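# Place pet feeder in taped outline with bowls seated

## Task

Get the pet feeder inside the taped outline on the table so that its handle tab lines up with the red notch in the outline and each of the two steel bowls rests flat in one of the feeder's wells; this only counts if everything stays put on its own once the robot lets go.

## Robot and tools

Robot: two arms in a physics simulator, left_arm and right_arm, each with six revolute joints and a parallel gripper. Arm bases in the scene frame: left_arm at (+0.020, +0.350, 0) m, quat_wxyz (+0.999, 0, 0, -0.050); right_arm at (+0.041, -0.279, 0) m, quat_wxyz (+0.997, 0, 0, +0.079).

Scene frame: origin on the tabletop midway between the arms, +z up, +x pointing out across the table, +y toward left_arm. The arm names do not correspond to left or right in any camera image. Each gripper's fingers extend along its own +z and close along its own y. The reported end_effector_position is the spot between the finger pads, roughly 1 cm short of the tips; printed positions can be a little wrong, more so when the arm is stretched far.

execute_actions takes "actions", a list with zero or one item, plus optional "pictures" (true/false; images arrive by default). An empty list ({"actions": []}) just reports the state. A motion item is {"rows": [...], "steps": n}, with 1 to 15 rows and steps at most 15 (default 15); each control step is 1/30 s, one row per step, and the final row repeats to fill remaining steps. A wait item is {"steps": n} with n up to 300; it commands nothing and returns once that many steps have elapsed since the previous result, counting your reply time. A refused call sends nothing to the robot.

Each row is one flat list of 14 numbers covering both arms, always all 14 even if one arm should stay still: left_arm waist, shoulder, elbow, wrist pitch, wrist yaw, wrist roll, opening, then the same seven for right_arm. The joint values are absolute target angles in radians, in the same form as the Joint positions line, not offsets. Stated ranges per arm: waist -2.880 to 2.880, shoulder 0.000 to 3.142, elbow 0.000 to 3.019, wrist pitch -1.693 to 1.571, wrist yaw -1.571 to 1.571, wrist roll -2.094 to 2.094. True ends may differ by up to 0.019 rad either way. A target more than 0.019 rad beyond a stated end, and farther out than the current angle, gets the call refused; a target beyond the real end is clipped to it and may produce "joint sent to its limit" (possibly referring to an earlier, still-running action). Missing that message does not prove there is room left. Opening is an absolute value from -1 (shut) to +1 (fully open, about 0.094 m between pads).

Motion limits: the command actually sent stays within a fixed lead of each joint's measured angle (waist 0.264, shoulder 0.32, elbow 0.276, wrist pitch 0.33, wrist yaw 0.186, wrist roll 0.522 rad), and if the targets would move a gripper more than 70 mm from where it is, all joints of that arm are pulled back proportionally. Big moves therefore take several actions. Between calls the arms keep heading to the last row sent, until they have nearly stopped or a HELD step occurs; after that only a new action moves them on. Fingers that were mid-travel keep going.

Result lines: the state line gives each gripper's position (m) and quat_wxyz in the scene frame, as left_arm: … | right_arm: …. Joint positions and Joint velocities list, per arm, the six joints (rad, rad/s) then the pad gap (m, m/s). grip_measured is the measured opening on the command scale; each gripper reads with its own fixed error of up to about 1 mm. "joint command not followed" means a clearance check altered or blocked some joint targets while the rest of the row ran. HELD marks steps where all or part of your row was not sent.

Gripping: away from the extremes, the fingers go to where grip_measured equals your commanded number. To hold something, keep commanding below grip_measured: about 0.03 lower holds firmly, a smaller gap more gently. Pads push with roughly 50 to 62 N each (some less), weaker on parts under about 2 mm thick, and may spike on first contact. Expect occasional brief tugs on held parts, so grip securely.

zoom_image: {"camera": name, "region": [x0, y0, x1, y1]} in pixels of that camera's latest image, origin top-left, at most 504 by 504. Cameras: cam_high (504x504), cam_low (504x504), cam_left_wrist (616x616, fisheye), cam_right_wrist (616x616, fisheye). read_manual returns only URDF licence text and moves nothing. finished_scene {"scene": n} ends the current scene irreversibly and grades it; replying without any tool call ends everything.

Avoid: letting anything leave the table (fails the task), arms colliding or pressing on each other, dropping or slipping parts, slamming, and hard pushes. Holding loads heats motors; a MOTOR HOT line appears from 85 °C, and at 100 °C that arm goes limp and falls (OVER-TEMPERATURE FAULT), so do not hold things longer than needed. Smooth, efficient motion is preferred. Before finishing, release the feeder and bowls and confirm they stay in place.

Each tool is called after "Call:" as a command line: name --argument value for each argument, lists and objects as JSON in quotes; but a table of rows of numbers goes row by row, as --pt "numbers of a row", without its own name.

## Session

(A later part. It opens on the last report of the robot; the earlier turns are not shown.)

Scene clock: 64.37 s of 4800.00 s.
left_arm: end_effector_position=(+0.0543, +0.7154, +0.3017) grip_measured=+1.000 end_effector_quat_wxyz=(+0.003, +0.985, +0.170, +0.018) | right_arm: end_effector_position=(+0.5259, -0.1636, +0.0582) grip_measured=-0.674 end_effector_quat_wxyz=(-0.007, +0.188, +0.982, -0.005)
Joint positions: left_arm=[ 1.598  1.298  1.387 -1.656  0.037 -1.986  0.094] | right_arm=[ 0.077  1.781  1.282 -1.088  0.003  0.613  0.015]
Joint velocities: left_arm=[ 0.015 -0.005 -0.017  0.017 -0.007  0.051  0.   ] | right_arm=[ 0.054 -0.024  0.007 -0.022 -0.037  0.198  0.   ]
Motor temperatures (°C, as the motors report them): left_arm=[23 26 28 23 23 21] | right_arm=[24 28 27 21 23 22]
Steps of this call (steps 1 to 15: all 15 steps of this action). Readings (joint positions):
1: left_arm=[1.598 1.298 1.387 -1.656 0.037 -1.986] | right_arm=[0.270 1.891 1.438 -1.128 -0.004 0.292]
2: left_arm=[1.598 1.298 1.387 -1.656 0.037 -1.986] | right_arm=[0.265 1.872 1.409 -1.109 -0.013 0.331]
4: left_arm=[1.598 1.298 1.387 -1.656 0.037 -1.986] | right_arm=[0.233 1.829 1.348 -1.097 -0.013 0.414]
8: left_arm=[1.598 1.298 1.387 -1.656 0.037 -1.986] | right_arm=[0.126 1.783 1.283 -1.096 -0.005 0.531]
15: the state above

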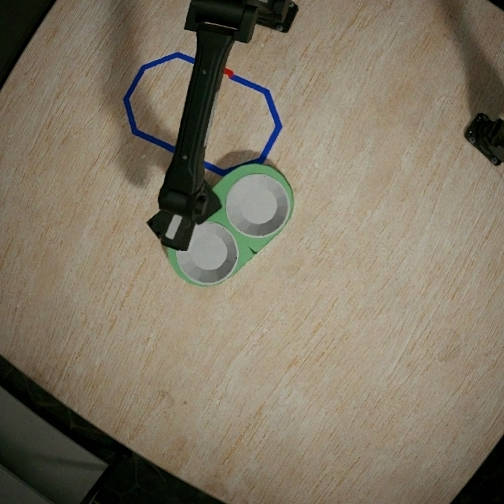

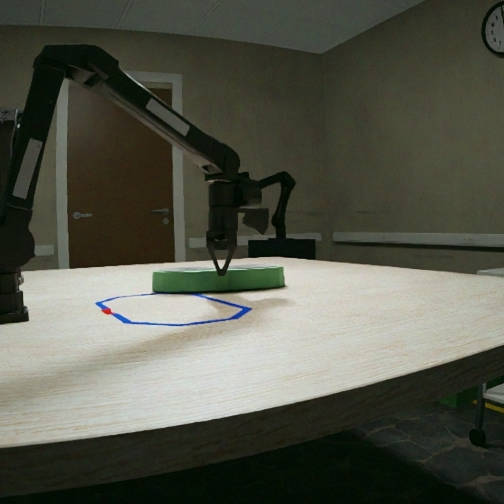

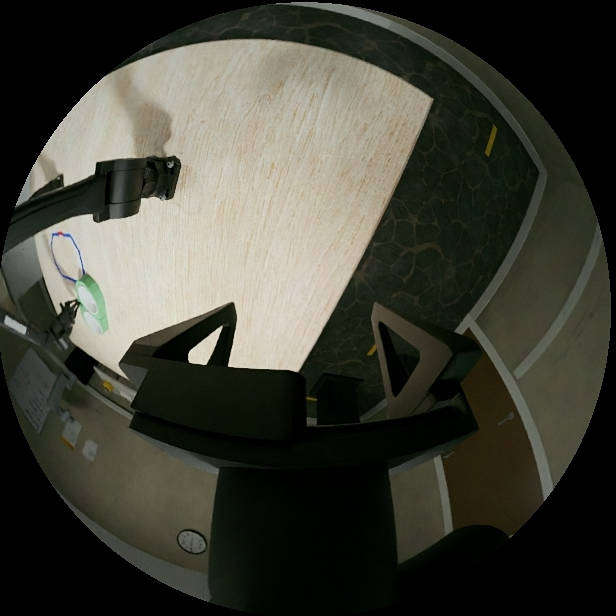

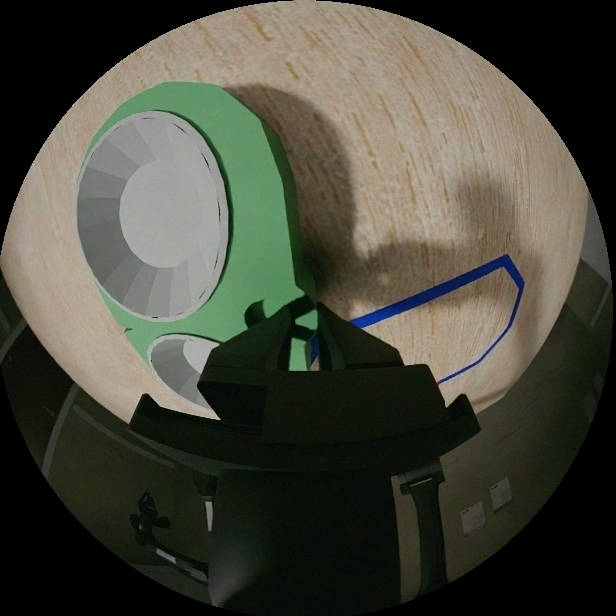

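Call:
execute_actions --actions '[{"rows":[[1.6,1.296,1.387,-1.656,0.038,-1.986,1,-0.05,1.655,1.114,-1.03,0,0.95,-0.72]]}]' --pictures false

Call:
execute_actions --actions '[{"rows":[[1.6,1.296,1.387,-1.656,0.038,-1.986,1,-0.13,1.535,0.968,-1.005,0,1.2,-0.72]],"steps":10}]' --pictures false

Call:
execute_actions --actions '[{"rows":[[1.6,1.296,1.387,-1.656,0.038,-1.986,1,-0.17,1.413,0.832,-0.99,0,1.4,-0.72]],"steps":10}]' --pictures false

Call:
execute_actions --actions '[{"rows":[[1.6,1.296,1.387,-1.656,0.038,-1.986,1,-0.17,1.305,0.73,-1.0,0,1.52,-0.72]],"steps":10}]' --pictures false

Call:
execute_actions --actions '[{"rows":[[1.6,1.296,1.387,-1.656,0.038,-1.986,1,-0.17,1.189,0.632,-1.014,0,1.52,-0.72]]}]'

Scene clock: 71.43 s of 4800.00 s.
left_arm: end_effector_position=(+0.0543, +0.7154, +0.3017) grip_measured=+1.000 end_effector_quat_wxyz=(+0.003, +0.985, +0.170, +0.018) | right_arm: end_effector_position=(+0.4849, -0.2378, +0.0583) grip_measured=-0.674 end_effector_quat_wxyz=(-0.005, +0.402, +0.916, -0.004)
Joint positions: left_arm=[ 1.598  1.298  1.387 -1.656  0.037 -1.986  0.094] | right_arm=[-0.064  1.658  1.114 -1.039  0.003  0.921  0.015]
Joint velocities: left_arm=[-0.005  0.005  0.002 -0.012  0.007 -0.022  0.   ] | right_arm=[-0.005 -0.005 -0.012  0.017  0.066  0.007  0.   ]
Motor temperatures (°C, as the motors report them): left_arm=[23 26 28 23 23 21] | right_arm=[24 28 27 21 23 22]
Steps of this call (steps 1 to 30: the robot went on to your last target; steps 31 to 100: nothing new was sent; then 3.23 s passed at rest; steps 101 to 115: all 15 steps of this action). Readings (joint positions):
101: left_arm=[1.598 1.298 1.387 -1.656 0.037 -1.986] | right_arm=[0.077 1.772 1.263 -1.073 -0.003 0.665]
102: left_arm=[1.598 1.298 1.387 -1.656 0.037 -1.986] | right_arm=[0.069 1.751 1.226 -1.049 -0.012 0.708]
104: left_arm=[1.598 1.298 1.387 -1.656 0.037 -1.986] | right_arm=[0.031 1.696 1.158 -1.039 -0.011 0.786]
108: left_arm=[1.598 1.298 1.387 -1.656 0.037 -1.986] | right_arm=[-0.053 1.658 1.114 -1.039 0.002 0.872]
115: the state above

Scene clock: 71.77 s of 4800.00 s.
left_arm: end_effector_position=(+0.0543, +0.7154, +0.3017) grip_measured=+1.000 end_effector_quat_wxyz=(+0.003, +0.985, +0.170, +0.018) | right_arm: end_effector_position=(+0.4357, -0.2669, +0.0568) grip_measured=-0.675 end_effector_quat_wxyz=(-0.005, +0.532, +0.847, -0.004)
Joint positions: left_arm=[ 1.598  1.298  1.387 -1.656  0.037 -1.986  0.094] | right_arm=[-0.126  1.541  0.963 -1.006  0.001  1.154  0.015]
Joint velocities: left_arm=[-0.015 -0.005 -0.002  0.007 -0.007 -0.037  0.   ] | right_arm=[-0.015  0.005 -0.012 -0.012 -0.007  0.168 -0.   ]
Motor temperatures (°C, as the motors report them): left_arm=[23 26 28 23 23 21] | right_arm=[24 28 27 21 23 22]
Steps of this call (steps 1 to 10: all 10 steps of this action). Readings (joint positions):
1: left_arm=[1.598 1.298 1.387 -1.656 0.037 -1.986] | right_arm=[-0.067 1.649 1.095 -1.026 -0.001 0.957]
2: left_arm=[1.598 1.298 1.387 -1.656 0.037 -1.986] | right_arm=[-0.071 1.627 1.061 -1.008 -0.007 0.999]
4: left_arm=[1.598 1.298 1.387 -1.656 0.037 -1.986] | right_arm=[-0.090 1.578 0.995 -1.004 -0.007 1.068]
8: left_arm=[1.598 1.298 1.387 -1.656 0.037 -1.986] | right_arm=[-0.124 1.541 0.963 -1.006 0.000 1.134]
10: the state above

Scene clock: 72.10 s of 4800.00 s.
left_arm: end_effector_position=(+0.0543, +0.7154, +0.3017) grip_measured=+1.000 end_effector_quat_wxyz=(+0.003, +0.985, +0.170, +0.018) | right_arm: end_effector_position=(+0.3867, -0.2800, +0.0568) grip_measured=-0.675 end_effector_quat_wxyz=(-0.004, +0.629, +0.777, -0.003)
Joint positions: left_arm=[ 1.598  1.298  1.387 -1.656  0.037 -1.986  0.094] | right_arm=[-0.16   1.417  0.827 -0.99  -0.     1.358  0.015]
Joint velocities: left_arm=[ 0.005 -0.005  0.002 -0.002 -0.007 -0.051  0.   ] | right_arm=[-0.005 -0.005 -0.012  0.007 -0.007  0.168 -0.001]
Motor temperatures (°C, as the motors report them): left_arm=[23 26 28 23 23 21] | right_arm=[24 28 27 21 23 22]
Steps of this call (steps 1 to 10: all 10 steps of this action). Readings (joint positions):
1: left_arm=[1.598 1.298 1.387 -1.656 0.037 -1.986] | right_arm=[-0.128 1.533 0.947 -0.997 -0.001 1.186]
2: left_arm=[1.598 1.298 1.387 -1.656 0.037 -1.986] | right_arm=[-0.130 1.511 0.918 -0.984 -0.004 1.223]
4: left_arm=[1.598 1.298 1.387 -1.656 0.037 -1.986] | right_arm=[-0.141 1.458 0.858 -0.984 -0.004 1.284]
8: left_arm=[1.598 1.298 1.387 -1.656 0.037 -1.986] | right_arm=[-0.160 1.417 0.827 -0.990 -0.001 1.342]
10: the state above

Scene clock: 72.43 s of 4800.00 s.
left_arm: end_effector_position=(+0.0543, +0.7154, +0.3017) grip_measured=+1.000 end_effector_quat_wxyz=(+0.003, +0.985, +0.170, +0.018) | right_arm: end_effector_position=(+0.3471, -0.2798, +0.0571) grip_measured=-0.675 end_effector_quat_wxyz=(-0.004, +0.678, +0.735, -0.003)
Joint positions: left_arm=[ 1.598  1.298  1.387 -1.656  0.037 -1.986  0.094] | right_arm=[-0.161  1.312  0.727 -0.996 -0.001  1.487  0.015]
Joint velocities: left_arm=[ 0.005 -0.005 -0.002  0.007 -0.051 -0.022  0.   ] | right_arm=[ 0.005 -0.005 -0.007 -0.007 -0.022  0.066  0.001]
Motor temperatures (°C, as the motors report them): left_arm=[23 26 28 23 23 21] | right_arm=[24 28 27 21 23 22]
Steps of this call (steps 1 to 10: all 10 steps of this action). Readings (joint positions):
1: left_arm=[1.598 1.298 1.387 -1.656 0.037 -1.986] | right_arm=[-0.160 1.410 0.815 -0.987 -0.001 1.378]
2: left_arm=[1.598 1.298 1.387 -1.656 0.037 -1.986] | right_arm=[-0.160 1.393 0.796 -0.984 -0.002 1.402]
4: left_arm=[1.598 1.298 1.387 -1.656 0.037 -1.986] | right_arm=[-0.161 1.348 0.750 -0.986 -0.001 1.442]
8: left_arm=[1.598 1.298 1.387 -1.656 0.037 -1.986] | right_arm=[-0.161 1.312 0.727 -0.996 -0.001 1.478]
10: the state above

Scene clock: 72.93 s of 4800.00 s.
left_arm: end_effector_position=(+0.0543, +0.7154, +0.3017) grip_measured=+1.000 end_effector_quat_wxyz=(+0.003, +0.985, +0.170, +0.018) | right_arm: end_effector_position=(+0.3066, -0.2797, +0.0564) grip_measured=-0.675 end_effector_quat_wxyz=(-0.003, +0.684, +0.730, -0.002)
Joint positions: left_arm=[ 1.598  1.298  1.387 -1.656  0.037 -1.986  0.094] | right_arm=[-0.161  1.195  0.627 -1.011 -0.001  1.503  0.015]
Joint velocities: left_arm=[-0.005  0.005  0.017 -0.002  0.022  0.037  0.   ] | right_arm=[ 0.005  0.015 -0.007 -0.007 -0.066 -0.007  0.001]
Motor temperatures (°C, as the motors report them): left_arm=[23 26 28 23 23 21] | right_arm=[24 28 27 21 23 22]
Steps of this call (steps 1 to 15: all 15 steps of this action). Readings (joint positions):
1: left_arm=[1.598 1.298 1.387 -1.656 0.037 -1.986] | right_arm=[-0.161 1.305 0.715 -0.994 -0.002 1.489]
2: left_arm=[1.598 1.298 1.387 -1.656 0.037 -1.986] | right_arm=[-0.161 1.285 0.696 -0.992 -0.001 1.493]
4: left_arm=[1.598 1.298 1.387 -1.656 0.037 -1.986] | right_arm=[-0.161 1.234 0.651 -0.998 -0.001 1.498]
8: left_arm=[1.598 1.298 1.387 -1.656 0.037 -1.986] | right_arm=[-0.161 1.195 0.627 -1.011 -0.001 1.503]
15: the state above

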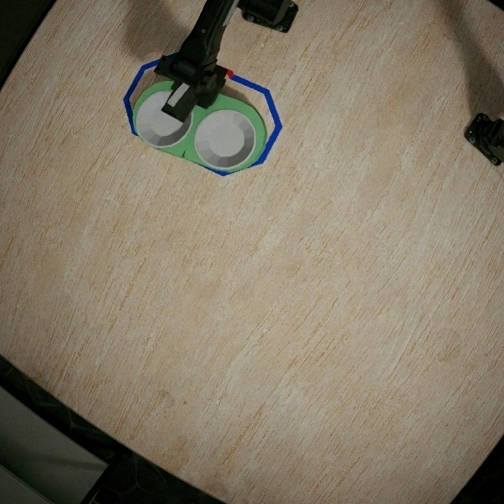

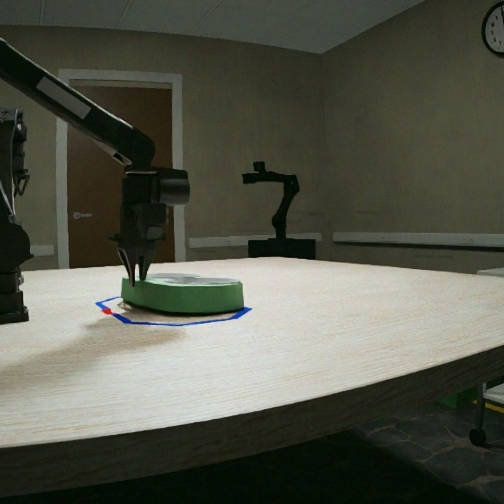

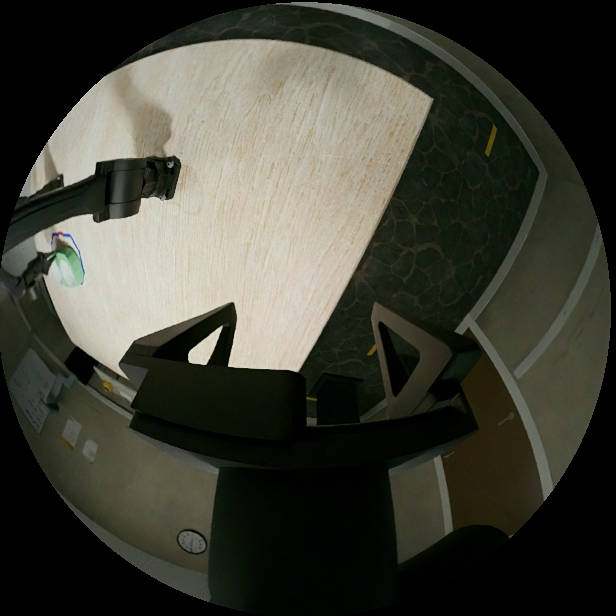

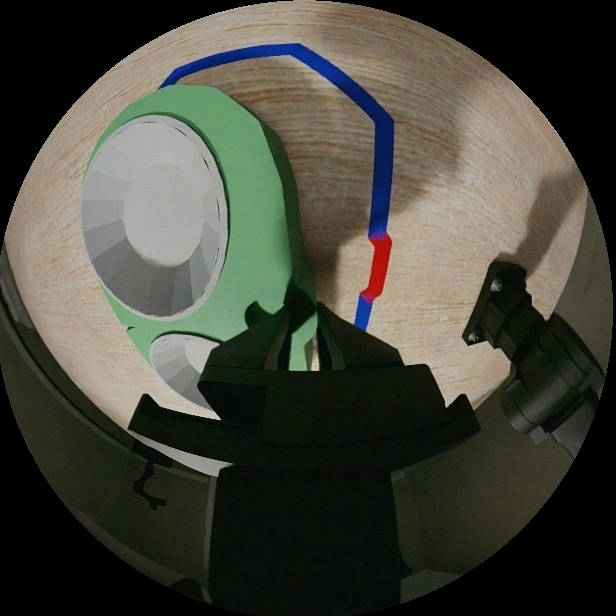

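Call:
execute_actions --actions '[{"rows":[[1.6,1.296,1.387,-1.656,0.038,-1.986,1,-0.2,1.1,0.55,-1.018,0,1.57,-0.72]]}]'

Scene clock: 75.77 s of 4800.00 s.
left_arm: end_effector_position=(+0.0543, +0.7154, +0.3017) grip_measured=+1.000 end_effector_quat_wxyz=(+0.003, +0.985, +0.170, +0.018) | right_arm: end_effector_position=(+0.2787, -0.2860, +0.0520) grip_measured=-0.675 end_effector_quat_wxyz=(+0.001, +0.709, +0.705, +0.002)
Joint positions: left_arm=[ 1.598  1.298  1.387 -1.656  0.037 -1.986  0.094] | right_arm=[-0.188  1.106  0.55  -1.01  -0.002  1.546  0.015]
Joint velocities: left_arm=[-0.005 -0.005  0.012 -0.007 -0.007  0.037  0.   ] | right_arm=[-0.005 -0.015  0.002  0.002  0.007  0.007 -0.   ]
Motor temperatures (°C, as the motors report them): left_arm=[23 26 28 23 23 21] | right_arm=[24 27 27 21 23 22]
Steps of this call (steps 1 to 15: the robot went on to your last target; steps 16 to 70: nothing new was sent; steps 71 to 85: all 15 steps of this action). Readings (joint positions):
71: left_arm=[1.598 1.298 1.387 -1.656 0.037 -1.986] | right_arm=[-0.163 1.189 0.618 -1.009 -0.001 1.509]
72: left_arm=[1.598 1.298 1.387 -1.656 0.037 -1.986] | right_arm=[-0.167 1.174 0.603 -1.008 -0.002 1.516]
74: left_arm=[1.598 1.298 1.387 -1.656 0.037 -1.986] | right_arm=[-0.180 1.135 0.567 -1.008 -0.002 1.530]
78: left_arm=[1.598 1.298 1.387 -1.656 0.037 -1.986] | right_arm=[-0.188 1.106 0.550 -1.010 -0.002 1.543]
85: the state above

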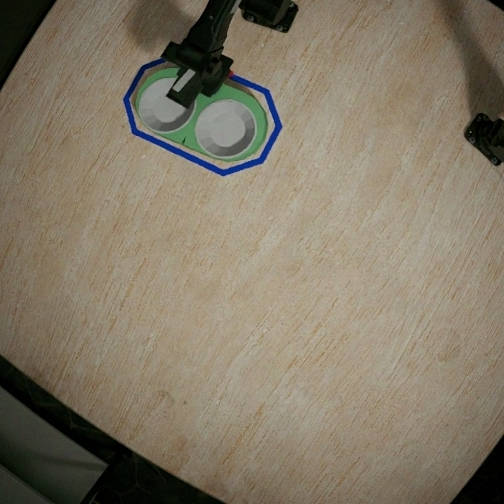

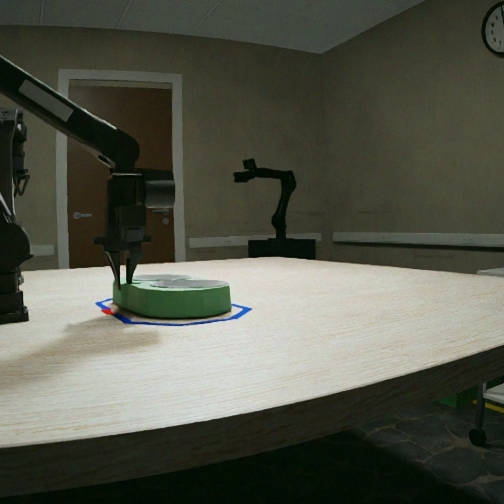

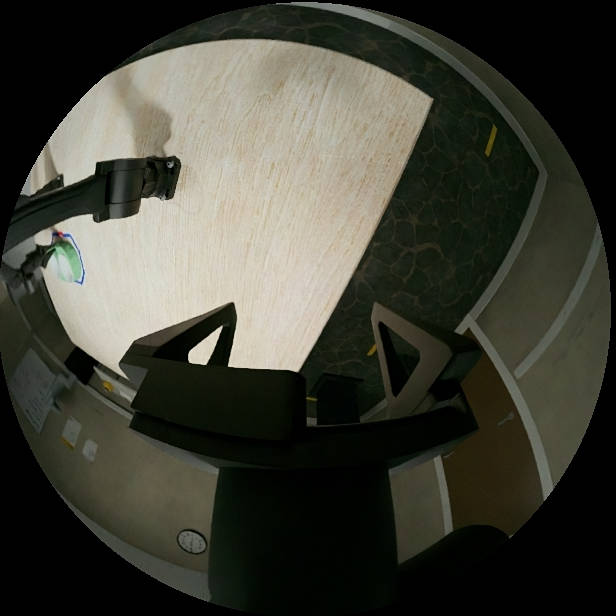

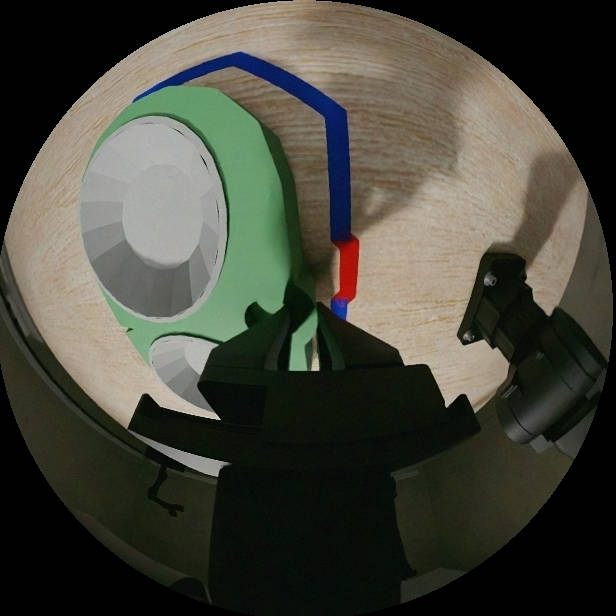

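Slightly further in and down, then release and lift.

Call:
execute_actions --actions '[{"rows":[[1.6,1.296,1.387,-1.656,0.038,-1.986,1,-0.19,1.1,0.525,-1.018,0,1.58,-0.72]],"steps":10}]' --pictures false

Call:
execute_actions --actions '[{"rows":[[1.6,1.296,1.387,-1.656,0.038,-1.986,1,-0.19,1.1,0.525,-1.018,0,1.58,-0.4]],"steps":6}]' --pictures false

Call:
execute_actions --actions '[{"rows":[[1.6,1.296,1.387,-1.656,0.038,-1.986,1,-0.19,1.03,0.6,-1.15,0,1.58,-0.4]]}]'

Scene clock: 81.00 s of 4800.00 s.
left_arm: end_effector_position=(+0.0543, +0.7154, +0.3017) grip_measured=+1.000 end_effector_quat_wxyz=(+0.003, +0.985, +0.170, +0.018) | right_arm: end_effector_position=(+0.2732, -0.2858, +0.0480) grip_measured=-0.676 end_effector_quat_wxyz=(-0.004, +0.713, +0.701, -0.002)
Joint positions: left_arm=[ 1.598  1.298  1.387 -1.656  0.037 -1.986  0.094] | right_arm=[-0.188  1.106  0.538 -1.01  -0.002  1.559  0.015]
Joint velocities: left_arm=[ 0.005 -0.005  0.002  0.012 -0.022 -0.051  0.   ] | right_arm=[-0.005  0.005  0.002 -0.017  0.007  0.051 -0.001]
Motor temperatures (°C, as the motors report them): left_arm=[23 26 28 23 23 21] | right_arm=[24 27 27 21 23 22]
Steps of this call (steps 1 to 15: the robot went on to your last target; steps 16 to 90: nothing new was sent; then 1.90 s passed at rest; steps 91 to 100: all 10 steps of this action). Readings (joint positions):
91: left_arm=[1.598 1.298 1.387 -1.656 0.037 -1.986] | right_arm=[-0.188 1.106 0.548 -1.010 -0.002 1.547]
92: left_arm=[1.598 1.298 1.387 -1.656 0.037 -1.986] | right_arm=[-0.188 1.106 0.545 -1.010 -0.002 1.550]
94: left_arm=[1.598 1.298 1.387 -1.656 0.037 -1.986] | right_arm=[-0.188 1.106 0.539 -1.010 -0.002 1.556]
98: left_arm=[1.598 1.298 1.387 -1.656 0.037 -1.986] | right_arm=[-0.188 1.106 0.538 -1.010 -0.002 1.559]
100: the state above

Scene clock: 81.20 s of 4800.00 s.
left_arm: end_effector_position=(+0.0543, +0.7154, +0.3017) grip_measured=+1.000 end_effector_quat_wxyz=(+0.003, +0.985, +0.170, +0.018) | right_arm: end_effector_position=(+0.2731, -0.2858, +0.0480) grip_measured=-0.401 end_effector_quat_wxyz=(-0.004, +0.715, +0.699, -0.002)
Joint positions: left_arm=[ 1.598  1.298  1.387 -1.656  0.037 -1.986  0.094] | right_arm=[-0.188  1.106  0.538 -1.011 -0.002  1.563  0.028]
Joint velocities: left_arm=[-0.005 -0.015 -0.017 -0.012 -0.007 -0.007  0.   ] | right_arm=[-0.015 -0.005 -0.032 -0.002 -0.022  0.022 -0.001]
Motor temperatures (°C, as the motors report them): left_arm=[23 26 28 23 23 21] | right_arm=[24 27 27 21 23 22]
Steps of this call (steps 1 to 6: all 6 steps of this action). Readings (joint positions):
1: left_arm=[1.598 1.298 1.387 -1.656 0.037 -1.986] | right_arm=[-0.188 1.106 0.538 -1.010 -0.002 1.560]
2: left_arm=[1.598 1.298 1.387 -1.656 0.037 -1.986] | right_arm=[-0.188 1.106 0.538 -1.010 -0.002 1.561]
4: left_arm=[1.598 1.298 1.387 -1.656 0.037 -1.986] | right_arm=[-0.188 1.106 0.538 -1.011 -0.002 1.562]
6: the state above

Scene clock: 81.70 s of 4800.00 s.
left_arm: end_effector_position=(+0.0543, +0.7154, +0.3017) grip_measured=+1.000 end_effector_quat_wxyz=(+0.003, +0.985, +0.170, +0.018) | right_arm: end_effector_position=(+0.2582, -0.2854, +0.0721) grip_measured=-0.401 end_effector_quat_wxyz=(-0.012, +0.715, +0.698, -0.010)
Joint positions: left_arm=[ 1.598  1.298  1.387 -1.656  0.037 -1.986  0.094] | right_arm=[-0.188  1.028  0.561 -1.134 -0.002  1.565  0.028]
Joint velocities: left_arm=[ 0.015  0.005 -0.012 -0.022 -0.007 -0.051  0.   ] | right_arm=[-0.015 -0.005 -0.007  0.017  0.007 -0.022 -0.001]
Motor temperatures (°C, as the motors report them): left_arm=[23 26 28 23 23 21] | right_arm=[24 27 28 21 23 22]
Steps of this call (steps 1 to 15: all 15 steps of this action). Readings (joint positions):
1: left_arm=[1.598 1.298 1.387 -1.656 0.037 -1.986] | right_arm=[-0.188 1.102 0.542 -1.033 -0.002 1.563]
2: left_arm=[1.598 1.298 1.387 -1.656 0.037 -1.986] | right_arm=[-0.188 1.091 0.546 -1.067 -0.002 1.564]
4: left_arm=[1.598 1.298 1.387 -1.656 0.037 -1.986] | right_arm=[-0.188 1.059 0.554 -1.112 -0.002 1.564]
8: left_arm=[1.598 1.298 1.387 -1.656 0.037 -1.986] | right_arm=[-0.188 1.028 0.560 -1.133 -0.002 1.565]
15: the state above

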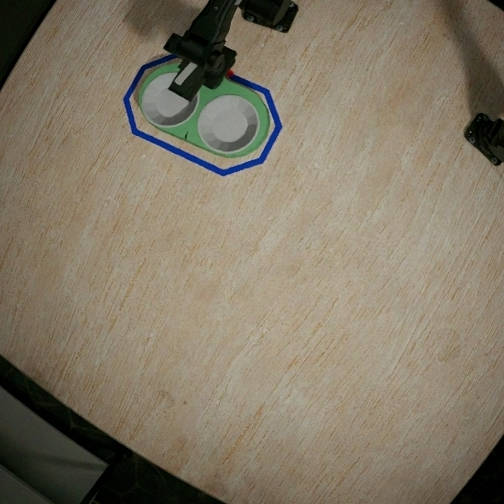

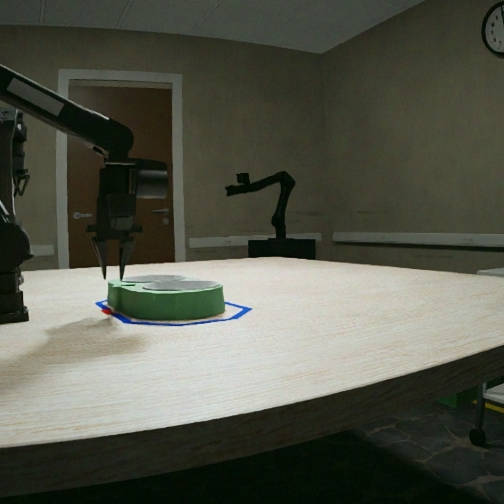

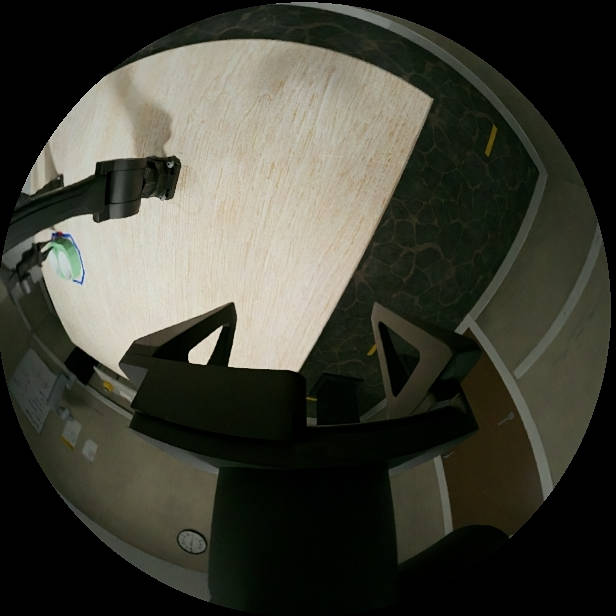

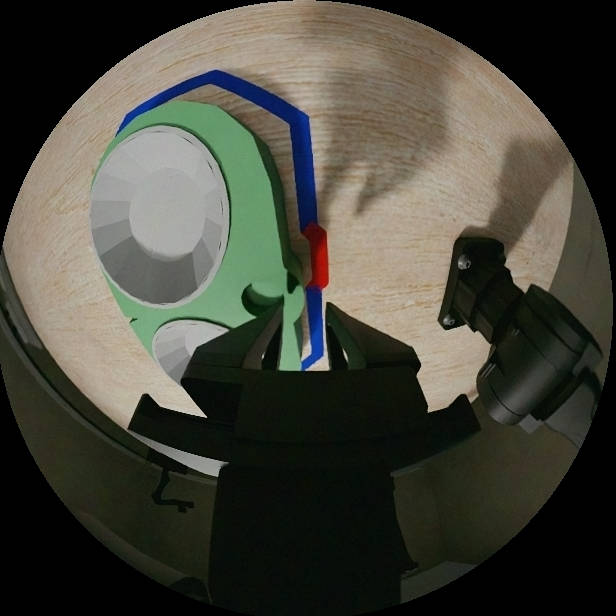

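Inside the outline. Lifting clear to finish.

Call:
execute_actions --actions '[{"rows":[[1.6,1.296,1.387,-1.656,0.038,-1.986,1,-0.19,1.03,0.72,-1.25,0,1.58,-0.4]]}]' --pictures false

Call:
finished_scene --scene 1

Scene clock: 85.93 s of 4800.00 s.
left_arm: end_effector_position=(+0.0543, +0.7154, +0.3017) grip_measured=+1.000 end_effector_quat_wxyz=(+0.003, +0.985, +0.170, +0.018) | right_arm: end_effector_position=(+0.2877, -0.2862, +0.1200) grip_measured=-0.401 end_effector_quat_wxyz=(+0.001, +0.716, +0.698, +0.002)
Joint positions: left_arm=[ 1.598  1.298  1.387 -1.656  0.037 -1.986  0.094] | right_arm=[-0.188  1.029  0.698 -1.234 -0.002  1.566  0.028]
Joint velocities: left_arm=[-0.005  0.005  0.007  0.007  0.066 -0.081  0.   ] | right_arm=[ 0.005 -0.015 -0.007 -0.002  0.081 -0.022 -0.001]
Motor temperatures (°C, as the motors report them): left_arm=[23 26 28 23 23 21] | right_arm=[24 27 28 21 23 22]
Steps of this call (steps 1 to 15: the robot went on to your last target; steps 16 to 90: nothing new was sent; then 0.73 s passed at rest; steps 91 to 105: all 15 steps of this action). Readings (joint positions):
91: left_arm=[1.598 1.298 1.387 -1.656 0.037 -1.986] | right_arm=[-0.188 1.028 0.572 -1.157 -0.002 1.565]
92: left_arm=[1.598 1.298 1.387 -1.656 0.037 -1.986] | right_arm=[-0.188 1.029 0.593 -1.192 -0.002 1.565]
94: left_arm=[1.598 1.298 1.387 -1.656 0.037 -1.986] | right_arm=[-0.188 1.029 0.645 -1.224 -0.002 1.566]
98: left_arm=[1.598 1.298 1.387 -1.656 0.037 -1.986] | right_arm=[-0.188 1.029 0.698 -1.228 -0.002 1.566]
105: the state above

The scene is finished: the task was done.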